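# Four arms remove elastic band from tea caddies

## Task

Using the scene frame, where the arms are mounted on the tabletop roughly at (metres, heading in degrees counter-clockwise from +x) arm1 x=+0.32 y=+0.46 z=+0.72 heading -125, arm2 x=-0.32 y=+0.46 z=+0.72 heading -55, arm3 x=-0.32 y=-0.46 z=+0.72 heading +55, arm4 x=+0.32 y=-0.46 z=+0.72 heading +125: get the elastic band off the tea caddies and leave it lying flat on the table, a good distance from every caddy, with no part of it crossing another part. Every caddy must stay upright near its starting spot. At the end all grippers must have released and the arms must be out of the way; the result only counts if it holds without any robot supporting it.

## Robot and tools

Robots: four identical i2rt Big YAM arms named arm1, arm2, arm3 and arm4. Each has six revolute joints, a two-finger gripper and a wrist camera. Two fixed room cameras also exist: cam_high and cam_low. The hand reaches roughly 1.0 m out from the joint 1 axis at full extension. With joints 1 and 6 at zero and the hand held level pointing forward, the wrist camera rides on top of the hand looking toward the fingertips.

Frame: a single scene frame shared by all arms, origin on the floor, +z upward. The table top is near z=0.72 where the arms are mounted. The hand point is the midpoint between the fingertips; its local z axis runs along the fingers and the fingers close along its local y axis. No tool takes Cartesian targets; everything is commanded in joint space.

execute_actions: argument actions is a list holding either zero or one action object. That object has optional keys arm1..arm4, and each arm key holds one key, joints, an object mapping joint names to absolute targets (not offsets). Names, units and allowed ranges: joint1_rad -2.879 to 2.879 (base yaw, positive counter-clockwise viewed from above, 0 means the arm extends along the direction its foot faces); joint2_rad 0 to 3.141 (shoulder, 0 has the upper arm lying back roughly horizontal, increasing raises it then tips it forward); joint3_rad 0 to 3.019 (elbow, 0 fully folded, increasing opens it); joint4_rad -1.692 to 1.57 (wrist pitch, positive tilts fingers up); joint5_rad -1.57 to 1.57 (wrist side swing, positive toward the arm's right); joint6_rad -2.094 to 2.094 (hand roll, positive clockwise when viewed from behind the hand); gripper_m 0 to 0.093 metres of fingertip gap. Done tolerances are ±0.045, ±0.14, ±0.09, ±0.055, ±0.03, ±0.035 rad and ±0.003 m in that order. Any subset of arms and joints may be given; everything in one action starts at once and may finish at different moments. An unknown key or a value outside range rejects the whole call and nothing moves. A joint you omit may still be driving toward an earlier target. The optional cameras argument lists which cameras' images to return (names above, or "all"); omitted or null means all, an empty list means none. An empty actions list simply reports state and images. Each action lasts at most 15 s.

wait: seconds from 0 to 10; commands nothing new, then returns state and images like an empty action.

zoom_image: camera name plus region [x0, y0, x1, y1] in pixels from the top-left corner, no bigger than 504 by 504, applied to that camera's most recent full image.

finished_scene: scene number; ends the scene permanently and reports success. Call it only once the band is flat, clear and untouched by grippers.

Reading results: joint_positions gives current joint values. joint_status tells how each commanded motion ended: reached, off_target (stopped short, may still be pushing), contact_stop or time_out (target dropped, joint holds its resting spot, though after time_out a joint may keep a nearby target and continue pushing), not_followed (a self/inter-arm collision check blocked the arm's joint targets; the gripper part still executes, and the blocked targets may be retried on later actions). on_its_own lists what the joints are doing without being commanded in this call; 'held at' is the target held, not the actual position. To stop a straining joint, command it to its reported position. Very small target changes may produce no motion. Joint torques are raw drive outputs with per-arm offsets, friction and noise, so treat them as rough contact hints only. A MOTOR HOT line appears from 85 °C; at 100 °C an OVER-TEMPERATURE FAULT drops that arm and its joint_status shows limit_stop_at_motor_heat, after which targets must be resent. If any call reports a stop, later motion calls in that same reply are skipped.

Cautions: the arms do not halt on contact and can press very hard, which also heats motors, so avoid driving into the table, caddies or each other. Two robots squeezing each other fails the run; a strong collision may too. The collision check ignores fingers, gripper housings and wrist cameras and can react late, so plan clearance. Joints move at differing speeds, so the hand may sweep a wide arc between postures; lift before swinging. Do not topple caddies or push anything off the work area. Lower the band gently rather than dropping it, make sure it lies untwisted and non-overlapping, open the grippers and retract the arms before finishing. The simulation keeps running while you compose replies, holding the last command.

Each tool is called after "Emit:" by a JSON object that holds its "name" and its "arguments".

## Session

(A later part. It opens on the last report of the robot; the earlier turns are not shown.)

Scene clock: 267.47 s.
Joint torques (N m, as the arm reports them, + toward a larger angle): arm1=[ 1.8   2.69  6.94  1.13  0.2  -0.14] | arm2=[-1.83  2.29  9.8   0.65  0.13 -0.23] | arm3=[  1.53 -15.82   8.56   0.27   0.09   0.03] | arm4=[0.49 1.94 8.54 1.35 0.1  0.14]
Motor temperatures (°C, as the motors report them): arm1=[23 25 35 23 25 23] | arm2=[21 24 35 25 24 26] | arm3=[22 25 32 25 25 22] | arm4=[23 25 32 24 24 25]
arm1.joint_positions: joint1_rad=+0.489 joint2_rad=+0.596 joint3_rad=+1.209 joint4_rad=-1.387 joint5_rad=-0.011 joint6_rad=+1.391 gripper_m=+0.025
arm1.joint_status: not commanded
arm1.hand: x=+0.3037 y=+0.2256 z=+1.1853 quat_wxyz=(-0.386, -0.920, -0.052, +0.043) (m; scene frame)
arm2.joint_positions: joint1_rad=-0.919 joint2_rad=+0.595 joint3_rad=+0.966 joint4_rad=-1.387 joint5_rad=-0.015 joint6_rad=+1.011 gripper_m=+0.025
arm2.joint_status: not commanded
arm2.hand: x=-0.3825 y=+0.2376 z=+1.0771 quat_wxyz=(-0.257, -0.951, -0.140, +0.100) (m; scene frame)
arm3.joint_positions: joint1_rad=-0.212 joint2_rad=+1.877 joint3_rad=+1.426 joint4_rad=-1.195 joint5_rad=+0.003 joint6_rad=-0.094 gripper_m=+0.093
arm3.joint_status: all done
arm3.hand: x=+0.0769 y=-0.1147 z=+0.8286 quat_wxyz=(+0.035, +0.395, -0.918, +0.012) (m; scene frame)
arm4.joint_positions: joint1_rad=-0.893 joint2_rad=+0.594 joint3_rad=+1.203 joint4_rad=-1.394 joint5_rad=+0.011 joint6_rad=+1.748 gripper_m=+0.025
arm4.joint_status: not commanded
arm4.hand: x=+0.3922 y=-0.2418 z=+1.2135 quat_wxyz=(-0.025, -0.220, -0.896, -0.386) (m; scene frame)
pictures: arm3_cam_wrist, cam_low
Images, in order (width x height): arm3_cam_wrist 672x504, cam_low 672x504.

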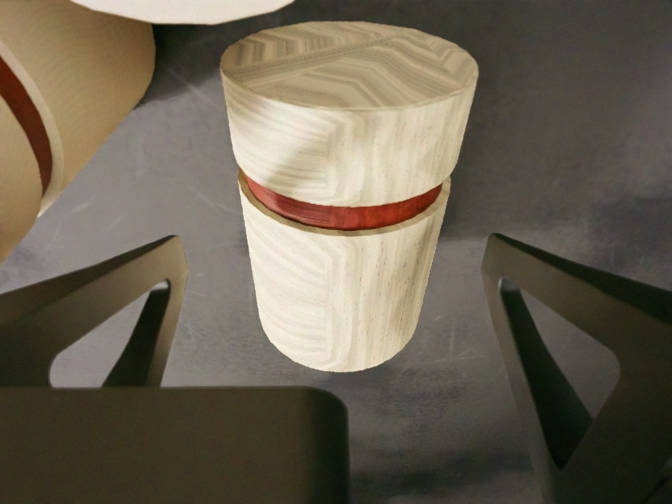

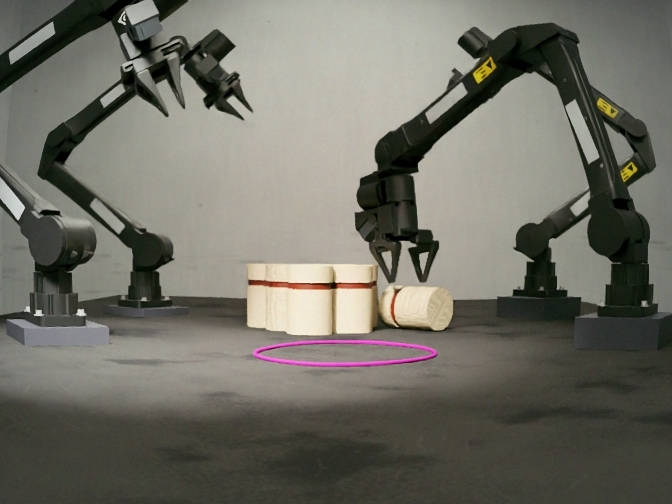

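Emit:
{"name": "execute_actions", "arguments": {"actions": [{"arm3":{"joints":{"joint1_rad":-0.228,"joint2_rad":1.819,"joint3_rad":1.335,"joint4_rad":-1.155,"joint6_rad":-0.02}}}], "cameras": ["arm3_cam_wrist"]}}

Emit:
{"name": "execute_actions", "arguments": {"actions": [{"arm3":{"joints":{"joint2_rad":1.88,"joint3_rad":1.29,"joint4_rad":-1.05}}}], "cameras": ["cam_low","arm3_cam_wrist"]}}

Scene clock: 276.90 s.
Joint torques (N m, as the arm reports them, + toward a larger angle): arm1=[ 1.86  2.63  6.94  1.15  0.2  -0.14] | arm2=[-1.62  2.75  9.9   0.59  0.1  -0.21] | arm3=[ -0.44 -17.11   7.64   0.23   0.09   0.34] | arm4=[0.42 1.92 8.54 1.35 0.1  0.14]
Motor temperatures (°C, as the motors report them): arm1=[23 25 35 23 25 23] | arm2=[21 24 35 25 24 26] | arm3=[22 25 32 25 25 22] | arm4=[23 25 32 24 24 25]
arm1.joint_positions: joint1_rad=+0.489 joint2_rad=+0.596 joint3_rad=+1.209 joint4_rad=-1.387 joint5_rad=-0.011 joint6_rad=+1.391 gripper_m=+0.025
arm1.joint_status: not commanded
arm1.hand: x=+0.3037 y=+0.2256 z=+1.1853 quat_wxyz=(-0.386, -0.920, -0.052, +0.043) (m; scene frame)
arm2.joint_positions: joint1_rad=-0.919 joint2_rad=+0.595 joint3_rad=+0.966 joint4_rad=-1.387 joint5_rad=-0.015 joint6_rad=+1.011 gripper_m=+0.025
arm2.joint_status: not commanded
arm2.hand: x=-0.3825 y=+0.2376 z=+1.0771 quat_wxyz=(-0.257, -0.951, -0.140, +0.100) (m; scene frame)
arm3.joint_positions: joint1_rad=-0.213 joint2_rad=+1.844 joint3_rad=+1.338 joint4_rad=-1.163 joint5_rad=+0.003 joint6_rad=-0.036 gripper_m=+0.093
arm3.joint_status: all done
arm3.hand: x=+0.0570 y=-0.1328 z=+0.8163 quat_wxyz=(+0.046, +0.367, -0.929, +0.017) (m; scene frame)
arm4.joint_positions: joint1_rad=-0.893 joint2_rad=+0.594 joint3_rad=+1.203 joint4_rad=-1.394 joint5_rad=+0.011 joint6_rad=+1.748 gripper_m=+0.025
arm4.joint_status: not commanded
arm4.hand: x=+0.3922 y=-0.2418 z=+1.2135 quat_wxyz=(-0.025, -0.220, -0.896, -0.386) (m; scene frame)
pictures: arm3_cam_wrist
Images, in order (width x height): arm3_cam_wrist 672x504.

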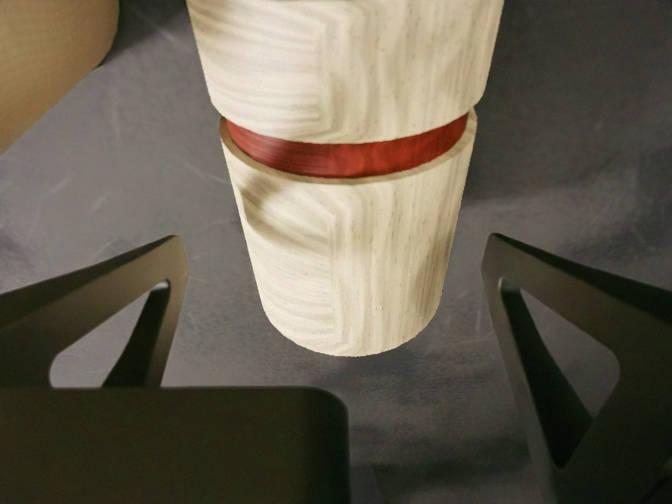

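Scene clock: 277.70 s.
Joint torques (N m, as the arm reports them, + toward a larger angle): arm1=[ 1.73  2.68  6.97  1.16  0.2  -0.14] | arm2=[-1.8   2.39  9.81  0.66  0.13 -0.21] | arm3=[ -0.44 -13.25   7.34   0.35   0.1    0.36] | arm4=[0.49 1.94 8.54 1.33 0.1  0.14]
Motor temperatures (°C, as the motors report them): arm1=[23 25 35 23 25 23] | arm2=[21 24 36 25 24 26] | arm3=[22 25 32 25 25 22] | arm4=[23 24 32 24 24 25]
arm1.joint_positions: joint1_rad=+0.489 joint2_rad=+0.596 joint3_rad=+1.209 joint4_rad=-1.387 joint5_rad=-0.011 joint6_rad=+1.391 gripper_m=+0.025
arm1.joint_status: not commanded
arm1.hand: x=+0.3037 y=+0.2256 z=+1.1853 quat_wxyz=(-0.386, -0.920, -0.052, +0.043) (m; scene frame)
arm2.joint_positions: joint1_rad=-0.919 joint2_rad=+0.595 joint3_rad=+0.966 joint4_rad=-1.387 joint5_rad=-0.015 joint6_rad=+1.011 gripper_m=+0.025
arm2.joint_status: not commanded
arm2.hand: x=-0.3825 y=+0.2376 z=+1.0771 quat_wxyz=(-0.257, -0.951, -0.140, +0.100) (m; scene frame)
arm3.joint_positions: joint1_rad=-0.213 joint2_rad=+1.854 joint3_rad=+1.294 joint4_rad=-1.060 joint5_rad=+0.003 joint6_rad=-0.036 gripper_m=+0.093
arm3.joint_status: all done
arm3.hand: x=+0.0608 y=-0.1295 z=+0.7958 quat_wxyz=(+0.023, +0.367, -0.930, +0.009) (m; scene frame)
arm4.joint_positions: joint1_rad=-0.893 joint2_rad=+0.594 joint3_rad=+1.203 joint4_rad=-1.394 joint5_rad=+0.011 joint6_rad=+1.748 gripper_m=+0.025
arm4.joint_status: not commanded
arm4.hand: x=+0.3922 y=-0.2418 z=+1.2135 quat_wxyz=(-0.025, -0.220, -0.896, -0.386) (m; scene frame)
pictures: arm3_cam_wrist, cam_low
Images, in order (width x height): arm3_cam_wrist 672x504, cam_low 672x504.

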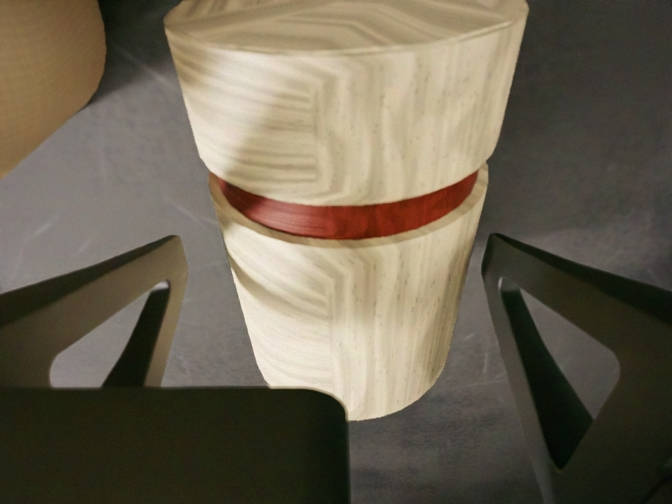

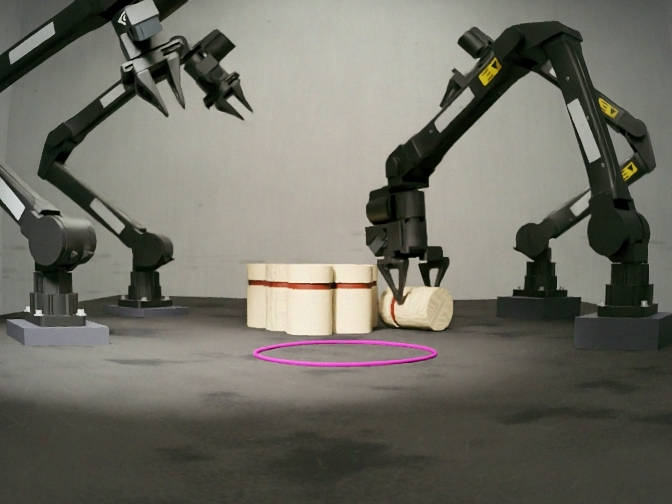

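Emit:
{"name": "execute_actions", "arguments": {"actions": [{"arm3":{"joints":{"joint1_rad":-0.238}}}], "cameras": []}}

Emit:
{"name": "execute_actions", "arguments": {"actions": [{"arm3":{"joints":{"joint2_rad":1.94,"joint3_rad":1.255,"joint4_rad":-0.975}}}], "cameras": ["cam_low","arm3_cam_wrist"]}}

Scene clock: 284.40 s.
Joint torques (N m, as the arm reports them, + toward a larger angle): arm1=[ 1.85  2.64  6.94  1.15  0.2  -0.14] | arm2=[-1.75  2.57  9.87  0.51  0.12 -0.22] | arm3=[  0.09 -13.14   7.32   0.34   0.1    0.35] | arm4=[0.45 1.96 8.55 1.35 0.1  0.14]
Motor temperatures (°C, as the motors report them): arm1=[23 25 35 23 25 23] | arm2=[21 24 36 25 24 26] | arm3=[22 25 31 25 25 22] | arm4=[23 24 32 24 24 25]
arm1.joint_positions: joint1_rad=+0.489 joint2_rad=+0.596 joint3_rad=+1.209 joint4_rad=-1.387 joint5_rad=-0.011 joint6_rad=+1.391 gripper_m=+0.025
arm1.joint_status: not commanded
arm1.hand: x=+0.3037 y=+0.2256 z=+1.1853 quat_wxyz=(-0.386, -0.920, -0.052, +0.043) (m; scene frame)
arm2.joint_positions: joint1_rad=-0.919 joint2_rad=+0.595 joint3_rad=+0.966 joint4_rad=-1.387 joint5_rad=-0.015 joint6_rad=+1.011 gripper_m=+0.025
arm2.joint_status: not commanded
arm2.hand: x=-0.3825 y=+0.2376 z=+1.0771 quat_wxyz=(-0.257, -0.951, -0.140, +0.100) (m; scene frame)
arm3.joint_positions: joint1_rad=-0.226 joint2_rad=+1.854 joint3_rad=+1.294 joint4_rad=-1.060 joint5_rad=+0.003 joint6_rad=-0.036 gripper_m=+0.093
arm3.joint_status: all done
arm3.hand: x=+0.0651 y=-0.1344 z=+0.7958 quat_wxyz=(+0.023, +0.361, -0.932, +0.009) (m; scene frame)
arm4.joint_positions: joint1_rad=-0.893 joint2_rad=+0.594 joint3_rad=+1.203 joint4_rad=-1.394 joint5_rad=+0.011 joint6_rad=+1.748 gripper_m=+0.025
arm4.joint_status: not commanded
arm4.hand: x=+0.3922 y=-0.2418 z=+1.2135 quat_wxyz=(-0.025, -0.220, -0.896, -0.386) (m; scene frame)
pictures: none
No camera images: the call's "cameras" was empty. Leave "cameras" out to get every camera's image.

Scene clock: 285.30 s.
Joint torques (N m, as the arm reports them, + toward a larger angle): arm1=[ 1.86  2.63  6.96  1.16  0.2  -0.14] | arm2=[-1.3   2.66  9.88  0.54  0.1  -0.22] | arm3=[ -0.11 -13.28   6.65   0.15   0.16   0.31] | arm4=[0.55 1.93 8.53 1.35 0.1  0.15]
Motor temperatures (°C, as the motors report them): arm1=[23 25 35 23 25 23] | arm2=[21 24 36 25 24 26] | arm3=[22 25 31 25 25 22] | arm4=[23 24 32 24 24 25]
arm1.joint_positions: joint1_rad=+0.489 joint2_rad=+0.596 joint3_rad=+1.209 joint4_rad=-1.387 joint5_rad=-0.011 joint6_rad=+1.391 gripper_m=+0.025
arm1.joint_status: not commanded
arm1.hand: x=+0.3037 y=+0.2256 z=+1.1853 quat_wxyz=(-0.386, -0.920, -0.052, +0.043) (m; scene frame)
arm2.joint_positions: joint1_rad=-0.919 joint2_rad=+0.595 joint3_rad=+0.966 joint4_rad=-1.387 joint5_rad=-0.015 joint6_rad=+1.011 gripper_m=+0.025
arm2.joint_status: not commanded
arm2.hand: x=-0.3825 y=+0.2376 z=+1.0771 quat_wxyz=(-0.257, -0.951, -0.140, +0.100) (m; scene frame)
arm3.joint_positions: joint1_rad=-0.228 joint2_rad=+1.912 joint3_rad=+1.261 joint4_rad=-0.978 joint5_rad=+0.002 joint6_rad=-0.032 gripper_m=+0.093
arm3.joint_status: all done
arm3.hand: x=+0.0639 y=-0.1362 z=+0.7570 quat_wxyz=(+0.027, +0.359, -0.933, +0.010) (m; scene frame)
arm4.joint_positions: joint1_rad=-0.893 joint2_rad=+0.594 joint3_rad=+1.203 joint4_rad=-1.394 joint5_rad=+0.011 joint6_rad=+1.748 gripper_m=+0.025
arm4.joint_status: not commanded
arm4.hand: x=+0.3922 y=-0.2418 z=+1.2135 quat_wxyz=(-0.025, -0.220, -0.896, -0.386) (m; scene frame)
pictures: arm3_cam_wrist, cam_low
Images, in order (width x height): arm3_cam_wrist 672x504, cam_low 672x504.

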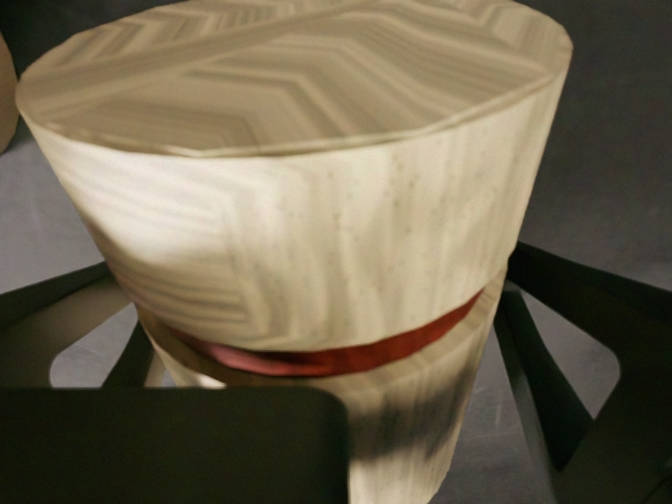

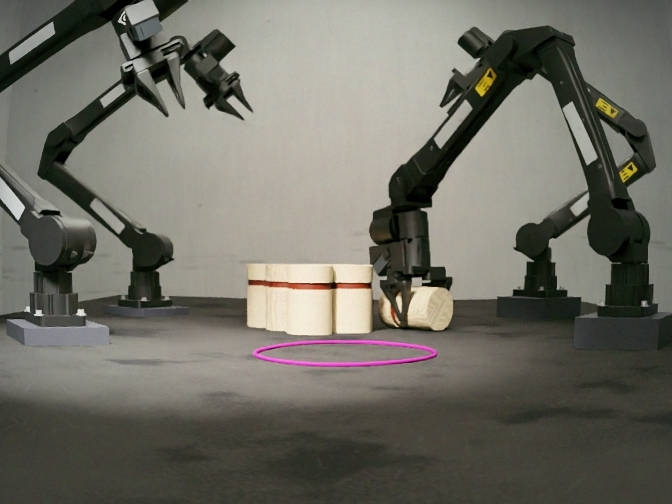

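Emit:
{"name": "execute_actions", "arguments": {"actions": [{"arm3":{"joints":{"gripper_m":0.065}}}], "cameras": []}}

Emit:
{"name": "execute_actions", "arguments": {"actions": [{"arm3":{"joints":{"joint2_rad":1.55}}}], "cameras": ["cam_low"]}}

Emit:
{"name": "execute_actions", "arguments": {"actions": [{"arm3":{"joints":{"joint2_rad":1.3,"joint3_rad":0.7,"joint4_rad":0.0}}}], "cameras": ["cam_low"]}}

Emit:
{"name": "execute_actions", "arguments": {"actions": [{"arm3":{"joints":{"joint1_rad":-0.19,"joint2_rad":1.6,"joint3_rad":0.361,"joint4_rad":1.2,"joint6_rad":0}}}], "cameras": ["cam_low","cam_high"]}}

Scene clock: 296.33 s.
Joint torques (N m, as the arm reports them, + toward a larger angle): arm1=[ 1.85  2.63  6.97  1.18  0.2  -0.14] | arm2=[-1.77  2.58  9.83  0.63  0.12 -0.22] | arm3=[  0.   -12.94   6.65   0.1    0.13   0.3 ] | arm4=[0.44 1.99 8.53 1.36 0.1  0.15]
Motor temperatures (°C, as the motors report them): arm1=[23 25 35 23 24 23] | arm2=[21 24 36 25 24 26] | arm3=[22 25 31 25 25 22] | arm4=[23 24 32 24 24 25]
arm1.joint_positions: joint1_rad=+0.489 joint2_rad=+0.596 joint3_rad=+1.209 joint4_rad=-1.387 joint5_rad=-0.011 joint6_rad=+1.391 gripper_m=+0.025
arm1.joint_status: not commanded
arm1.hand: x=+0.3037 y=+0.2256 z=+1.1853 quat_wxyz=(-0.386, -0.920, -0.052, +0.043) (m; scene frame)
arm2.joint_positions: joint1_rad=-0.919 joint2_rad=+0.595 joint3_rad=+0.966 joint4_rad=-1.387 joint5_rad=-0.015 joint6_rad=+1.011 gripper_m=+0.025
arm2.joint_status: not commanded
arm2.hand: x=-0.3825 y=+0.2376 z=+1.0771 quat_wxyz=(-0.257, -0.951, -0.140, +0.100) (m; scene frame)
arm3.joint_positions: joint1_rad=-0.228 joint2_rad=+1.912 joint3_rad=+1.261 joint4_rad=-0.978 joint5_rad=+0.002 joint6_rad=-0.031 gripper_m=+0.080
arm3.joint_status: gripper_m off_target (ended at +0.080, target +0.065)
arm3.hand: x=+0.0639 y=-0.1362 z=+0.7570 quat_wxyz=(+0.027, +0.358, -0.933, +0.010) (m; scene frame)
arm4.joint_positions: joint1_rad=-0.893 joint2_rad=+0.594 joint3_rad=+1.203 joint4_rad=-1.394 joint5_rad=+0.011 joint6_rad=+1.748 gripper_m=+0.025
arm4.joint_status: not commanded
arm4.hand: x=+0.3922 y=-0.2418 z=+1.2135 quat_wxyz=(-0.025, -0.220, -0.896, -0.386) (m; scene frame)
pictures: none
No camera images: the call's "cameras" was empty. Leave "cameras" out to get every camera's image.

Scene clock: 297.70 s.
Joint torques (N m, as the arm reports them, + toward a larger angle): arm1=[ 1.89  2.68  6.94  1.13  0.2  -0.13] | arm2=[-1.6   2.7   9.82  0.66  0.12 -0.21] | arm3=[ -0.04 -11.17  10.39   0.85   0.13   0.3 ] | arm4=[0.49 2.01 8.54 1.35 0.1  0.14]
Motor temperatures (°C, as the motors report them): arm1=[23 25 35 23 24 23] | arm2=[21 24 36 25 24 26] | arm3=[22 25 31 25 25 22] | arm4=[23 24 32 24 24 25]
arm1.joint_positions: joint1_rad=+0.489 joint2_rad=+0.596 joint3_rad=+1.209 joint4_rad=-1.387 joint5_rad=-0.011 joint6_rad=+1.391 gripper_m=+0.025
arm1.joint_status: not commanded
arm1.hand: x=+0.3037 y=+0.2256 z=+1.1853 quat_wxyz=(-0.386, -0.920, -0.052, +0.043) (m; scene frame)
arm2.joint_positions: joint1_rad=-0.919 joint2_rad=+0.595 joint3_rad=+0.966 joint4_rad=-1.387 joint5_rad=-0.015 joint6_rad=+1.011 gripper_m=+0.025
arm2.joint_status: not commanded
arm2.hand: x=-0.3825 y=+0.2376 z=+1.0771 quat_wxyz=(-0.257, -0.951, -0.140, +0.100) (m; scene frame)
arm3.joint_positions: joint1_rad=-0.228 joint2_rad=+1.532 joint3_rad=+1.240 joint4_rad=-0.978 joint5_rad=+0.002 joint6_rad=-0.031 gripper_m=+0.080
arm3.joint_status: all done
arm3.hand: x=+0.0727 y=-0.1289 z=+0.9357 quat_wxyz=(-0.141, +0.354, -0.923, -0.049) (m; scene frame)
arm4.joint_positions: joint1_rad=-0.893 joint2_rad=+0.594 joint3_rad=+1.203 joint4_rad=-1.394 joint5_rad=+0.011 joint6_rad=+1.748 gripper_m=+0.025
arm4.joint_status: not commanded
arm4.hand: x=+0.3922 y=-0.2418 z=+1.2135 quat_wxyz=(-0.025, -0.220, -0.896, -0.386) (m; scene frame)
pictures: cam_low
Images, in order (width x height): cam_low 672x504.

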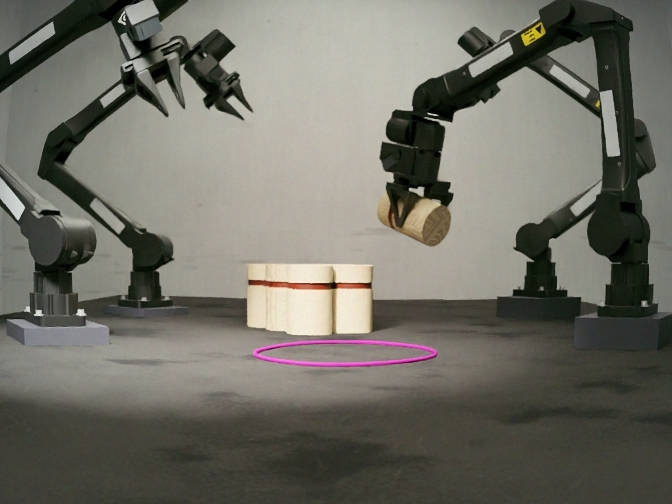

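Scene clock: 299.20 s.
Joint torques (N m, as the arm reports them, + toward a larger angle): arm1=[ 1.79  2.64  6.94  1.16  0.2  -0.14] | arm2=[-1.62  2.6   9.92  0.61  0.11 -0.23] | arm3=[-0.06 -8.33  9.76  2.14  0.13  0.3 ] | arm4=[0.48 1.91 8.53 1.34 0.1  0.15]
Motor temperatures (°C, as the motors report them): arm1=[23 25 35 23 24 23] | arm2=[21 24 36 25 24 26] | arm3=[22 25 31 25 25 22] | arm4=[23 24 32 24 24 25]
arm1.joint_positions: joint1_rad=+0.489 joint2_rad=+0.596 joint3_rad=+1.209 joint4_rad=-1.387 joint5_rad=-0.011 joint6_rad=+1.391 gripper_m=+0.025
arm1.joint_status: not commanded
arm1.hand: x=+0.3037 y=+0.2256 z=+1.1853 quat_wxyz=(-0.386, -0.920, -0.052, +0.043) (m; scene frame)
arm2.joint_positions: joint1_rad=-0.919 joint2_rad=+0.595 joint3_rad=+0.966 joint4_rad=-1.387 joint5_rad=-0.015 joint6_rad=+1.011 gripper_m=+0.025
arm2.joint_status: not commanded
arm2.hand: x=-0.3825 y=+0.2376 z=+1.0771 quat_wxyz=(-0.257, -0.951, -0.140, +0.100) (m; scene frame)
arm3.joint_positions: joint1_rad=-0.228 joint2_rad=+1.298 joint3_rad=+0.689 joint4_rad=-0.024 joint5_rad=+0.002 joint6_rad=-0.031 gripper_m=+0.080
arm3.joint_status: all done
arm3.hand: x=+0.0598 y=-0.1398 z=+0.9184 quat_wxyz=(-0.427, +0.319, -0.833, -0.148) (m; scene frame)
arm4.joint_positions: joint1_rad=-0.893 joint2_rad=+0.594 joint3_rad=+1.203 joint4_rad=-1.394 joint5_rad=+0.011 joint6_rad=+1.748 gripper_m=+0.025
arm4.joint_status: not commanded
arm4.hand: x=+0.3922 y=-0.2418 z=+1.2135 quat_wxyz=(-0.025, -0.220, -0.896, -0.386) (m; scene frame)
pictures: cam_low
Images, in order (width x height): cam_low 672x504.

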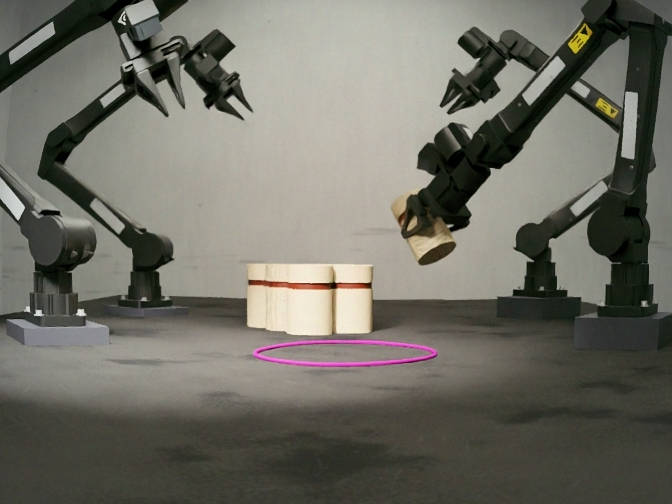

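Scene clock: 300.83 s.
Joint torques (N m, as the arm reports them, + toward a larger angle): arm1=[ 1.7   2.66  6.96  1.14  0.2  -0.14] | arm2=[-1.38  2.44  9.86  0.61  0.13 -0.21] | arm3=[ 1.76 -7.97  5.09  2.44 -0.07  0.35] | arm4=[0.45 1.97 8.55 1.35 0.1  0.15]
Motor temperatures (°C, as the motors report them): arm1=[23 25 35 23 24 23] | arm2=[21 24 36 25 24 26] | arm3=[22 25 31 25 25 22] | arm4=[23 24 32 24 24 25]
arm1.joint_positions: joint1_rad=+0.489 joint2_rad=+0.596 joint3_rad=+1.209 joint4_rad=-1.387 joint5_rad=-0.011 joint6_rad=+1.391 gripper_m=+0.025
arm1.joint_status: not commanded
arm1.hand: x=+0.3037 y=+0.2256 z=+1.1853 quat_wxyz=(-0.386, -0.920, -0.052, +0.043) (m; scene frame)
arm2.joint_positions: joint1_rad=-0.919 joint2_rad=+0.595 joint3_rad=+0.966 joint4_rad=-1.387 joint5_rad=-0.015 joint6_rad=+1.011 gripper_m=+0.025
arm2.joint_status: not commanded
arm2.hand: x=-0.3825 y=+0.2376 z=+1.0771 quat_wxyz=(-0.257, -0.951, -0.140, +0.100) (m; scene frame)
arm3.joint_positions: joint1_rad=-0.200 joint2_rad=+1.597 joint3_rad=+0.352 joint4_rad=+1.173 joint5_rad=+0.007 joint6_rad=-0.016 gripper_m=+0.080
arm3.joint_status: all done
arm3.hand: x=+0.0293 y=-0.1497 z=+0.8966 quat_wxyz=(-0.639, +0.264, -0.683, -0.236) (m; scene frame)
arm4.joint_positions: joint1_rad=-0.893 joint2_rad=+0.594 joint3_rad=+1.203 joint4_rad=-1.394 joint5_rad=+0.011 joint6_rad=+1.748 gripper_m=+0.025
arm4.joint_status: not commanded
arm4.hand: x=+0.3922 y=-0.2418 z=+1.2135 quat_wxyz=(-0.025, -0.220, -0.896, -0.386) (m; scene frame)
pictures: cam_high, cam_low
Images, in order (width x height): cam_high 672x504, cam_low 672x504.

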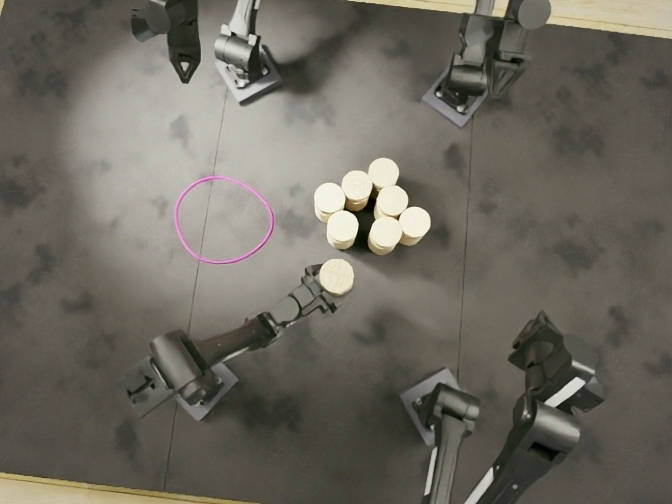

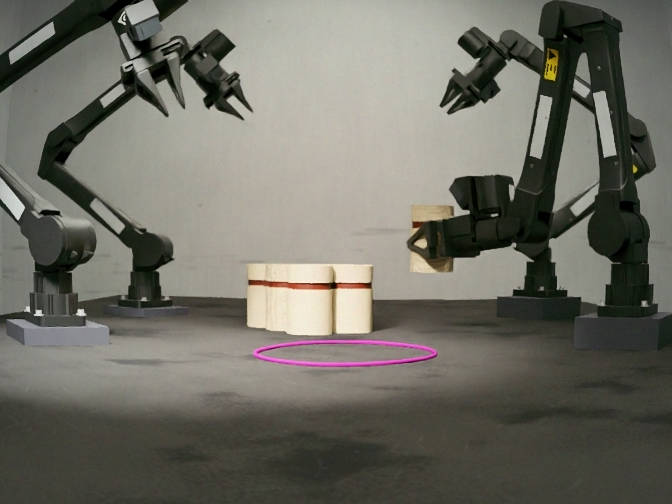

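Emit:
{"name": "execute_actions", "arguments": {"actions": [{"arm3":{"joints":{"joint2_rad":2.08,"joint3_rad":0.605,"joint4_rad":1.47}}}], "cameras": ["cam_low","cam_high","arm3_cam_wrist"]}}

Scene clock: 308.67 s.
Joint torques (N m, as the arm reports them, + toward a larger angle): arm1=[ 1.8   2.61  6.97  1.16  0.2  -0.14] | arm2=[-1.49  2.39  9.83  0.69  0.13 -0.21] | arm3=[  1.71 -12.19   2.68   2.34  -0.06   0.35] | arm4=[0.48 1.97 8.54 1.35 0.1  0.14]
Motor temperatures (°C, as the motors report them): arm1=[23 25 35 23 24 23] | arm2=[21 24 36 25 24 26] | arm3=[22 25 30 25 25 22] | arm4=[23 24 32 24 24 25]
arm1.joint_positions: joint1_rad=+0.489 joint2_rad=+0.596 joint3_rad=+1.209 joint4_rad=-1.387 joint5_rad=-0.011 joint6_rad=+1.391 gripper_m=+0.025
arm1.joint_status: not commanded
arm1.hand: x=+0.3037 y=+0.2256 z=+1.1853 quat_wxyz=(-0.386, -0.920, -0.052, +0.043) (m; scene frame)
arm2.joint_positions: joint1_rad=-0.919 joint2_rad=+0.595 joint3_rad=+0.966 joint4_rad=-1.387 joint5_rad=-0.015 joint6_rad=+1.011 gripper_m=+0.025
arm2.joint_status: not commanded
arm2.hand: x=-0.3825 y=+0.2376 z=+1.0771 quat_wxyz=(-0.257, -0.951, -0.140, +0.100) (m; scene frame)
arm3.joint_positions: joint1_rad=-0.200 joint2_rad=+2.081 joint3_rad=+0.598 joint4_rad=+1.444 joint5_rad=+0.007 joint6_rad=-0.016 gripper_m=+0.080
arm3.joint_status: all done
arm3.hand: x=+0.0876 y=-0.0974 z=+0.8069 quat_wxyz=(-0.650, +0.260, -0.672, -0.240) (m; scene frame)
arm4.joint_positions: joint1_rad=-0.893 joint2_rad=+0.594 joint3_rad=+1.203 joint4_rad=-1.394 joint5_rad=+0.011 joint6_rad=+1.748 gripper_m=+0.025
arm4.joint_status: not commanded
arm4.hand: x=+0.3922 y=-0.2418 z=+1.2135 quat_wxyz=(-0.025, -0.220, -0.896, -0.386) (m; scene frame)
pictures: arm3_cam_wrist, cam_high, cam_low
Images, in order (width x height): arm3_cam_wrist 672x504, cam_high 672x504, cam_low 672x504.

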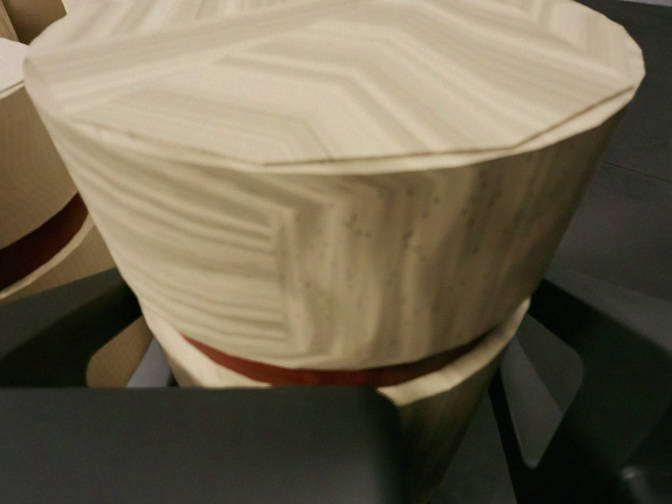

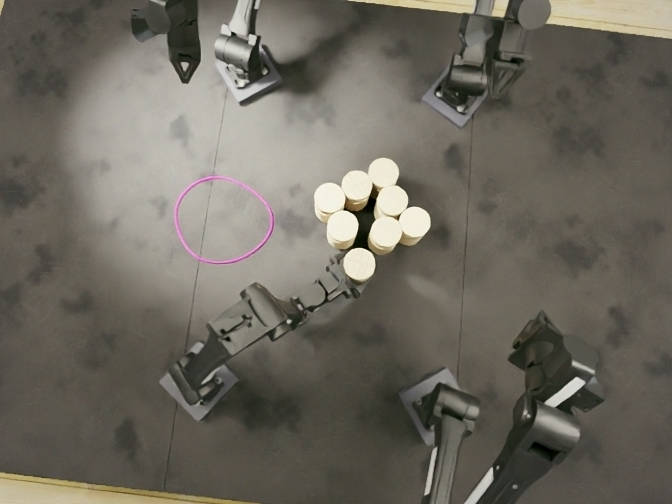

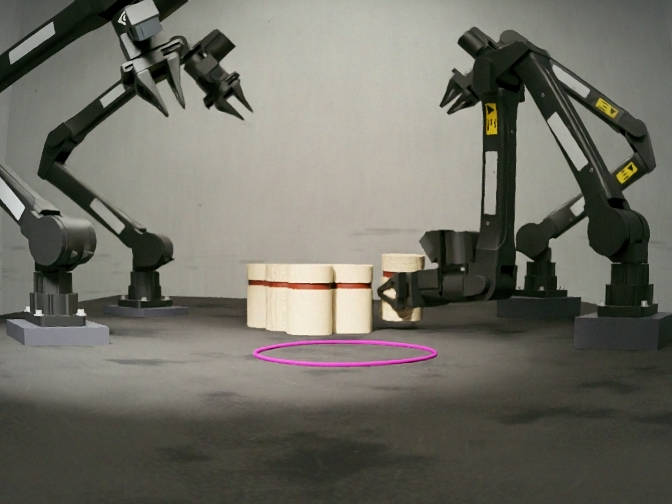

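Emit:
{"name": "execute_actions", "arguments": {"actions": [{"arm3":{"joints":{"joint1_rad":-0.162,"joint2_rad":2.145,"joint3_rad":0.665,"joint4_rad":1.46}}}], "cameras": ["cam_low","cam_high"]}}

Scene clock: 315.37 s.
Joint torques (N m, as the arm reports them, + toward a larger angle): arm1=[ 1.81  2.73  6.97  1.15  0.2  -0.14] | arm2=[-1.63  2.48  9.91  0.59  0.13 -0.21] | arm3=[  1.36 -11.59   3.48   1.97  -0.03   0.35] | arm4=[0.49 2.   8.54 1.34 0.1  0.14]
Motor temperatures (°C, as the motors report them): arm1=[23 25 35 23 24 23] | arm2=[21 24 36 25 24 26] | arm3=[22 25 30 25 25 22] | arm4=[23 24 32 24 24 25]
arm1.joint_positions: joint1_rad=+0.489 joint2_rad=+0.596 joint3_rad=+1.209 joint4_rad=-1.387 joint5_rad=-0.011 joint6_rad=+1.391 gripper_m=+0.025
arm1.joint_status: not commanded
arm1.hand: x=+0.3037 y=+0.2256 z=+1.1853 quat_wxyz=(-0.386, -0.920, -0.052, +0.043) (m; scene frame)
arm2.joint_positions: joint1_rad=-0.919 joint2_rad=+0.595 joint3_rad=+0.966 joint4_rad=-1.387 joint5_rad=-0.015 joint6_rad=+1.011 gripper_m=+0.025
arm2.joint_status: not commanded
arm2.hand: x=-0.3825 y=+0.2376 z=+1.0771 quat_wxyz=(-0.257, -0.951, -0.140, +0.100) (m; scene frame)
arm3.joint_positions: joint1_rad=-0.171 joint2_rad=+2.130 joint3_rad=+0.647 joint4_rad=+1.444 joint5_rad=+0.006 joint6_rad=-0.016 gripper_m=+0.080
arm3.joint_status: all done
arm3.hand: x=+0.0867 y=-0.0759 z=+0.7944 quat_wxyz=(-0.646, +0.270, -0.668, -0.250) (m; scene frame)
arm4.joint_positions: joint1_rad=-0.893 joint2_rad=+0.594 joint3_rad=+1.203 joint4_rad=-1.394 joint5_rad=+0.011 joint6_rad=+1.748 gripper_m=+0.025
arm4.joint_status: not commanded
arm4.hand: x=+0.3922 y=-0.2418 z=+1.2135 quat_wxyz=(-0.025, -0.220, -0.896, -0.386) (m; scene frame)
pictures: cam_high, cam_low
Images, in order (width x height): cam_high 672x504, cam_low 672x504.

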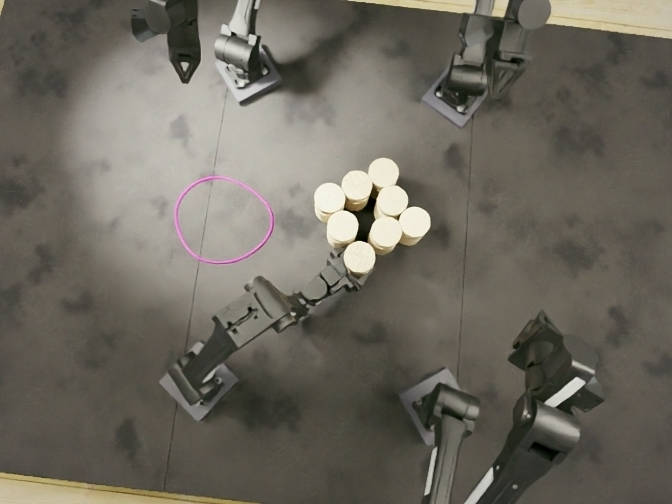

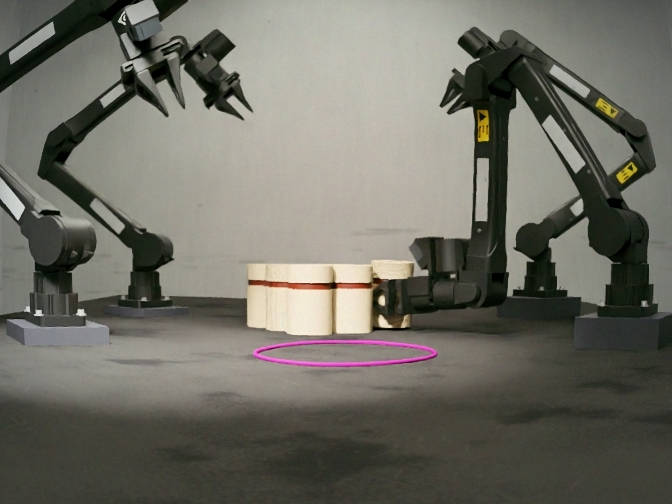

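Good. Lower slightly, release, withdraw.

Emit:
{"name": "execute_actions", "arguments": {"actions": [{"arm3":{"joints":{"joint2_rad":2.165}}}], "cameras": ["cam_low"]}}

Emit:
{"name": "execute_actions", "arguments": {"actions": [{"arm3":{"joints":{"gripper_m":0.09}}}], "cameras": ["cam_low"]}}

Emit:
{"name": "execute_actions", "arguments": {"actions": [{"arm3":{"joints":{"joint2_rad":2.05,"joint3_rad":0.45,"joint4_rad":1.55}}}], "cameras": ["cam_low","cam_high"]}}

Scene clock: 321.40 s.
Joint torques (N m, as the arm reports them, + toward a larger angle): arm1=[ 1.76  2.6   6.95  1.19  0.2  -0.14] | arm2=[-1.42  2.5   9.87  0.64  0.1  -0.21] | arm3=[  1.69 -11.2    3.51   2.09  -0.02   0.33] | arm4=[0.47 1.95 8.55 1.34 0.1  0.14]
Motor temperatures (°C, as the motors report them): arm1=[23 25 35 23 24 23] | arm2=[21 24 36 25 24 26] | arm3=[22 25 30 25 25 22] | arm4=[23 24 32 24 24 25]
arm1.joint_positions: joint1_rad=+0.489 joint2_rad=+0.596 joint3_rad=+1.209 joint4_rad=-1.387 joint5_rad=-0.011 joint6_rad=+1.391 gripper_m=+0.025
arm1.joint_status: not commanded
arm1.hand: x=+0.3037 y=+0.2256 z=+1.1853 quat_wxyz=(-0.386, -0.920, -0.052, +0.043) (m; scene frame)
arm2.joint_positions: joint1_rad=-0.919 joint2_rad=+0.595 joint3_rad=+0.966 joint4_rad=-1.387 joint5_rad=-0.015 joint6_rad=+1.011 gripper_m=+0.025
arm2.joint_status: not commanded
arm2.hand: x=-0.3825 y=+0.2376 z=+1.0771 quat_wxyz=(-0.257, -0.951, -0.140, +0.100) (m; scene frame)
arm3.joint_positions: joint1_rad=-0.171 joint2_rad=+2.142 joint3_rad=+0.647 joint4_rad=+1.445 joint5_rad=+0.006 joint6_rad=-0.015 gripper_m=+0.080
arm3.joint_status: all done
arm3.hand: x=+0.0858 y=-0.0768 z=+0.7881 quat_wxyz=(-0.643, +0.271, -0.672, -0.249) (m; scene frame)
arm4.joint_positions: joint1_rad=-0.893 joint2_rad=+0.594 joint3_rad=+1.203 joint4_rad=-1.394 joint5_rad=+0.011 joint6_rad=+1.748 gripper_m=+0.025
arm4.joint_status: not commanded
arm4.hand: x=+0.3922 y=-0.2418 z=+1.2135 quat_wxyz=(-0.025, -0.220, -0.896, -0.386) (m; scene frame)
pictures: cam_low
Images, in order (width x height): cam_low 672x504.

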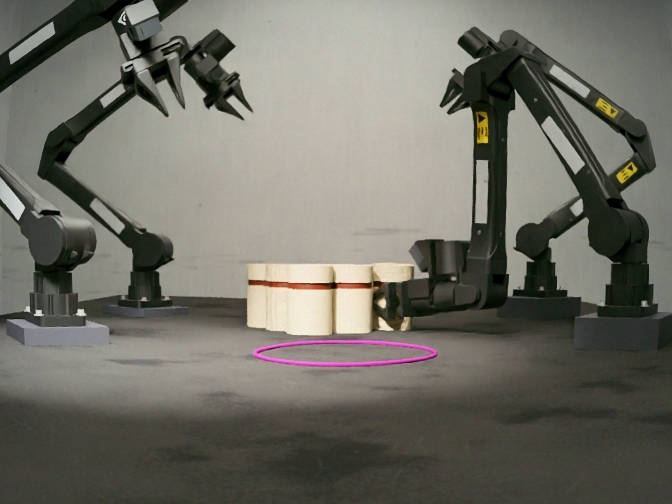

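Scene clock: 321.90 s.
Joint torques (N m, as the arm reports them, + toward a larger angle): arm1=[ 1.73  2.68  6.97  1.18  0.19 -0.14] | arm2=[-1.86  2.4   9.82  0.69  0.12 -0.22] | arm3=[  1.69 -11.04   3.45   1.98  -0.03   0.34] | arm4=[0.48 2.   8.54 1.35 0.1  0.15]
Motor temperatures (°C, as the motors report them): arm1=[23 25 35 23 24 23] | arm2=[21 24 36 25 24 26] | arm3=[22 25 30 25 25 22] | arm4=[23 24 32 24 24 25]
arm1.joint_positions: joint1_rad=+0.489 joint2_rad=+0.596 joint3_rad=+1.209 joint4_rad=-1.387 joint5_rad=-0.011 joint6_rad=+1.391 gripper_m=+0.025
arm1.joint_status: not commanded
arm1.hand: x=+0.3037 y=+0.2256 z=+1.1853 quat_wxyz=(-0.386, -0.920, -0.052, +0.043) (m; scene frame)
arm2.joint_positions: joint1_rad=-0.919 joint2_rad=+0.595 joint3_rad=+0.966 joint4_rad=-1.387 joint5_rad=-0.015 joint6_rad=+1.011 gripper_m=+0.025
arm2.joint_status: not commanded
arm2.hand: x=-0.3825 y=+0.2376 z=+1.0771 quat_wxyz=(-0.257, -0.951, -0.140, +0.100) (m; scene frame)
arm3.joint_positions: joint1_rad=-0.171 joint2_rad=+2.142 joint3_rad=+0.647 joint4_rad=+1.445 joint5_rad=+0.006 joint6_rad=-0.015 gripper_m=+0.090
arm3.joint_status: all done
arm3.hand: x=+0.0858 y=-0.0768 z=+0.7881 quat_wxyz=(-0.643, +0.271, -0.672, -0.249) (m; scene frame)
arm4.joint_positions: joint1_rad=-0.893 joint2_rad=+0.594 joint3_rad=+1.203 joint4_rad=-1.394 joint5_rad=+0.011 joint6_rad=+1.748 gripper_m=+0.025
arm4.joint_status: not commanded
arm4.hand: x=+0.3922 y=-0.2418 z=+1.2135 quat_wxyz=(-0.025, -0.220, -0.896, -0.386) (m; scene frame)
pictures: cam_low
Images, in order (width x height): cam_low 672x504.

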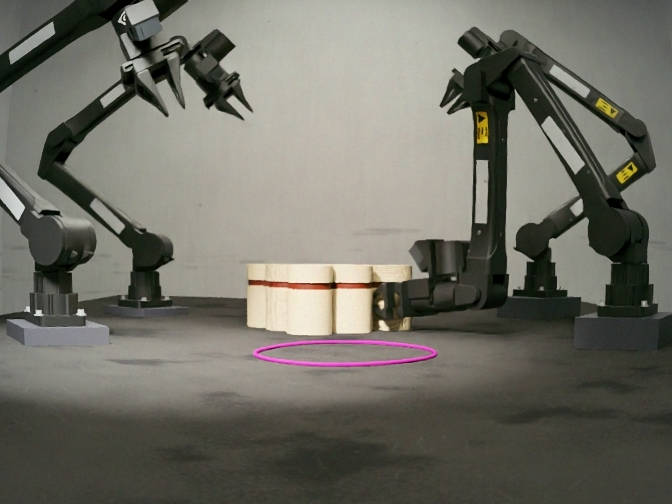

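Scene clock: 322.77 s.
Joint torques (N m, as the arm reports them, + toward a larger angle): arm1=[ 1.79  2.65  6.95  1.15  0.19 -0.14] | arm2=[-1.55  2.56  9.86  0.72  0.11 -0.2 ] | arm3=[  1.57 -11.69   0.93   2.05  -0.03   0.34] | arm4=[0.47 1.94 8.55 1.33 0.1  0.14]
Motor temperatures (°C, as the motors report them): arm1=[23 25 35 23 24 23] | arm2=[21 24 36 25 24 26] | arm3=[22 25 29 25 25 22] | arm4=[23 24 32 24 24 25]
arm1.joint_positions: joint1_rad=+0.489 joint2_rad=+0.596 joint3_rad=+1.209 joint4_rad=-1.387 joint5_rad=-0.011 joint6_rad=+1.391 gripper_m=+0.025
arm1.joint_status: not commanded
arm1.hand: x=+0.3037 y=+0.2256 z=+1.1853 quat_wxyz=(-0.386, -0.920, -0.052, +0.043) (m; scene frame)
arm2.joint_positions: joint1_rad=-0.919 joint2_rad=+0.595 joint3_rad=+0.966 joint4_rad=-1.387 joint5_rad=-0.015 joint6_rad=+1.011 gripper_m=+0.025
arm2.joint_status: not commanded
arm2.hand: x=-0.3825 y=+0.2376 z=+1.0771 quat_wxyz=(-0.257, -0.951, -0.140, +0.100) (m; scene frame)
arm3.joint_positions: joint1_rad=-0.171 joint2_rad=+2.063 joint3_rad=+0.452 joint4_rad=+1.534 joint5_rad=+0.006 joint6_rad=-0.015 gripper_m=+0.090
arm3.joint_status: all done
arm3.hand: x=+0.0367 y=-0.1234 z=+0.8007 quat_wxyz=(-0.634, +0.275, -0.680, -0.245) (m; scene frame)
arm4.joint_positions: joint1_rad=-0.893 joint2_rad=+0.594 joint3_rad=+1.203 joint4_rad=-1.394 joint5_rad=+0.011 joint6_rad=+1.748 gripper_m=+0.025
arm4.joint_status: not commanded
arm4.hand: x=+0.3922 y=-0.2418 z=+1.2135 quat_wxyz=(-0.025, -0.220, -0.896, -0.386) (m; scene frame)
pictures: cam_high, cam_low
Images, in order (width x height): cam_high 672x504, cam_low 672x504.

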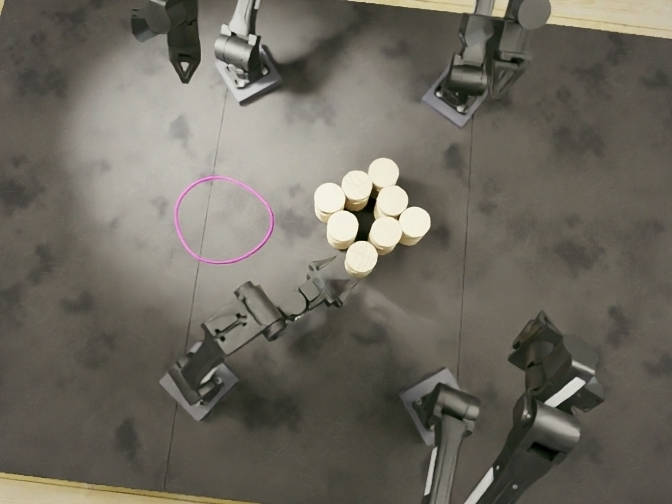

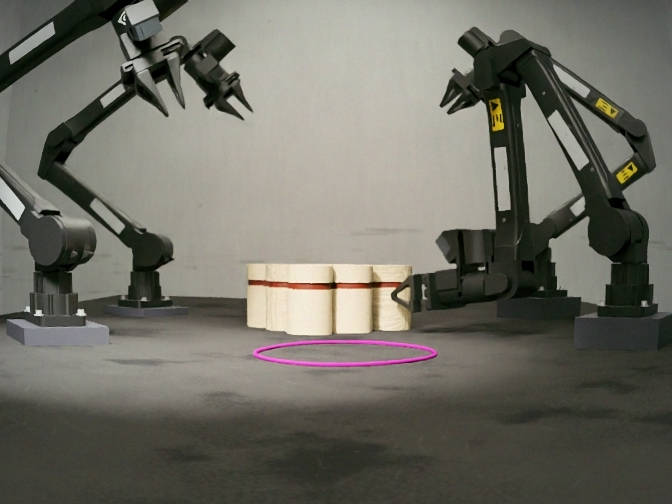

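Emit:
{"name": "execute_actions", "arguments": {"actions": [{"arm3":{"joints":{"joint2_rad":1.85,"joint3_rad":0.2}}}], "cameras": []}}

Emit:
{"name": "execute_actions", "arguments": {"actions": [{"arm3":{"joints":{"joint2_rad":0.9,"joint4_rad":1.0}}}], "cameras": ["cam_high","cam_low"]}}

Scene clock: 328.40 s.
Joint torques (N m, as the arm reports them, + toward a larger angle): arm1=[ 1.86  2.6   6.94  1.17  0.19 -0.14] | arm2=[-1.4   2.49  9.84  0.58  0.14 -0.21] | arm3=[ 1.62 -8.59  0.46  1.97 -0.02  0.34] | arm4=[0.48 1.99 8.52 1.34 0.1  0.15]
Motor temperatures (°C, as the motors report them): arm1=[23 25 35 23 24 23] | arm2=[21 24 36 25 24 26] | arm3=[22 25 29 25 25 22] | arm4=[23 24 32 24 24 25]
arm1.joint_positions: joint1_rad=+0.489 joint2_rad=+0.596 joint3_rad=+1.209 joint4_rad=-1.387 joint5_rad=-0.011 joint6_rad=+1.391 gripper_m=+0.025
arm1.joint_status: not commanded
arm1.hand: x=+0.3037 y=+0.2256 z=+1.1853 quat_wxyz=(-0.386, -0.920, -0.052, +0.043) (m; scene frame)
arm2.joint_positions: joint1_rad=-0.919 joint2_rad=+0.595 joint3_rad=+0.966 joint4_rad=-1.387 joint5_rad=-0.015 joint6_rad=+1.011 gripper_m=+0.025
arm2.joint_status: not commanded
arm2.hand: x=-0.3825 y=+0.2376 z=+1.0771 quat_wxyz=(-0.257, -0.951, -0.140, +0.100) (m; scene frame)
arm3.joint_positions: joint1_rad=-0.171 joint2_rad=+1.856 joint3_rad=+0.201 joint4_rad=+1.536 joint5_rad=+0.006 joint6_rad=-0.015 gripper_m=+0.090
arm3.joint_status: all done
arm3.hand: x=-0.0246 y=-0.1816 z=+0.8344 quat_wxyz=(-0.619, +0.280, -0.693, -0.240) (m; scene frame)
arm4.joint_positions: joint1_rad=-0.893 joint2_rad=+0.594 joint3_rad=+1.203 joint4_rad=-1.394 joint5_rad=+0.011 joint6_rad=+1.748 gripper_m=+0.025
arm4.joint_status: not commanded
arm4.hand: x=+0.3922 y=-0.2418 z=+1.2135 quat_wxyz=(-0.025, -0.220, -0.896, -0.386) (m; scene frame)
pictures: none
No camera images: the call's "cameras" was empty. Leave "cameras" out to get every camera's image.

Scene clock: 329.93 s.
Joint torques (N m, as the arm reports them, + toward a larger angle): arm1=[ 1.79  2.64  6.93  1.16  0.2  -0.14] | arm2=[-1.83  2.49  9.89  0.52  0.15 -0.22] | arm3=[ 1.63 -3.1   8.29  1.05 -0.03  0.34] | arm4=[0.49 1.99 8.55 1.34 0.1  0.15]
Motor temperatures (°C, as the motors report them): arm1=[23 25 35 23 24 23] | arm2=[21 24 36 25 24 26] | arm3=[22 25 29 25 25 22] | arm4=[23 24 32 24 24 25]
arm1.joint_positions: joint1_rad=+0.489 joint2_rad=+0.596 joint3_rad=+1.209 joint4_rad=-1.387 joint5_rad=-0.011 joint6_rad=+1.391 gripper_m=+0.025
arm1.joint_status: not commanded
arm1.hand: x=+0.3037 y=+0.2256 z=+1.1853 quat_wxyz=(-0.386, -0.920, -0.052, +0.043) (m; scene frame)
arm2.joint_positions: joint1_rad=-0.919 joint2_rad=+0.595 joint3_rad=+0.966 joint4_rad=-1.387 joint5_rad=-0.015 joint6_rad=+1.011 gripper_m=+0.025
arm2.joint_status: not commanded
arm2.hand: x=-0.3825 y=+0.2376 z=+1.0771 quat_wxyz=(-0.257, -0.951, -0.140, +0.100) (m; scene frame)
arm3.joint_positions: joint1_rad=-0.171 joint2_rad=+0.906 joint3_rad=+0.201 joint4_rad=+1.009 joint5_rad=+0.006 joint6_rad=-0.015 gripper_m=+0.090
arm3.joint_status: all done
arm3.hand: x=-0.0524 y=-0.2082 z=+1.0658 quat_wxyz=(-0.751, +0.221, -0.549, -0.292) (m; scene frame)
arm4.joint_positions: joint1_rad=-0.893 joint2_rad=+0.594 joint3_rad=+1.203 joint4_rad=-1.394 joint5_rad=+0.011 joint6_rad=+1.748 gripper_m=+0.025
arm4.joint_status: not commanded
arm4.hand: x=+0.3922 y=-0.2418 z=+1.2135 quat_wxyz=(-0.025, -0.220, -0.896, -0.386) (m; scene frame)
pictures: cam_high, cam_low
Images, in order (width x height): cam_high 672x504, cam_low 672x504.

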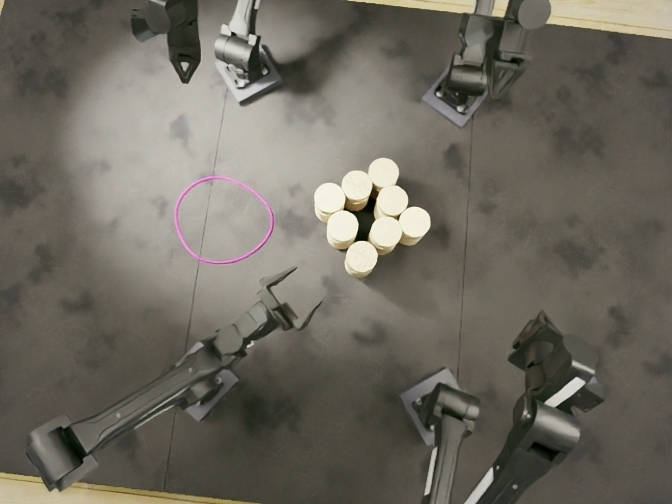

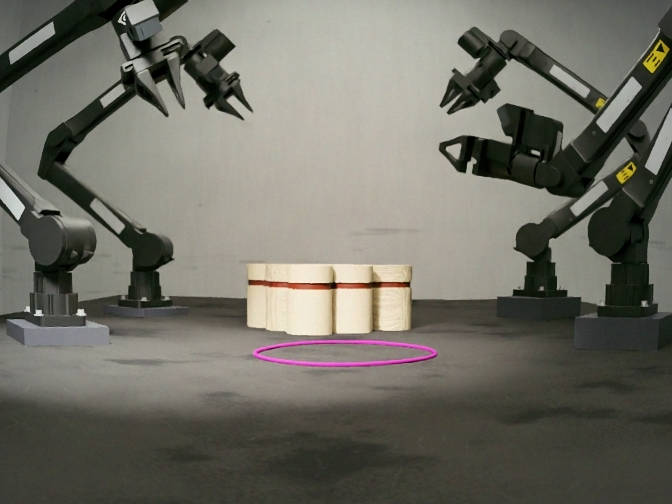

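Emit:
{"name": "finished_scene", "arguments": {"scene": 2}}

The scene is finished: the task was done.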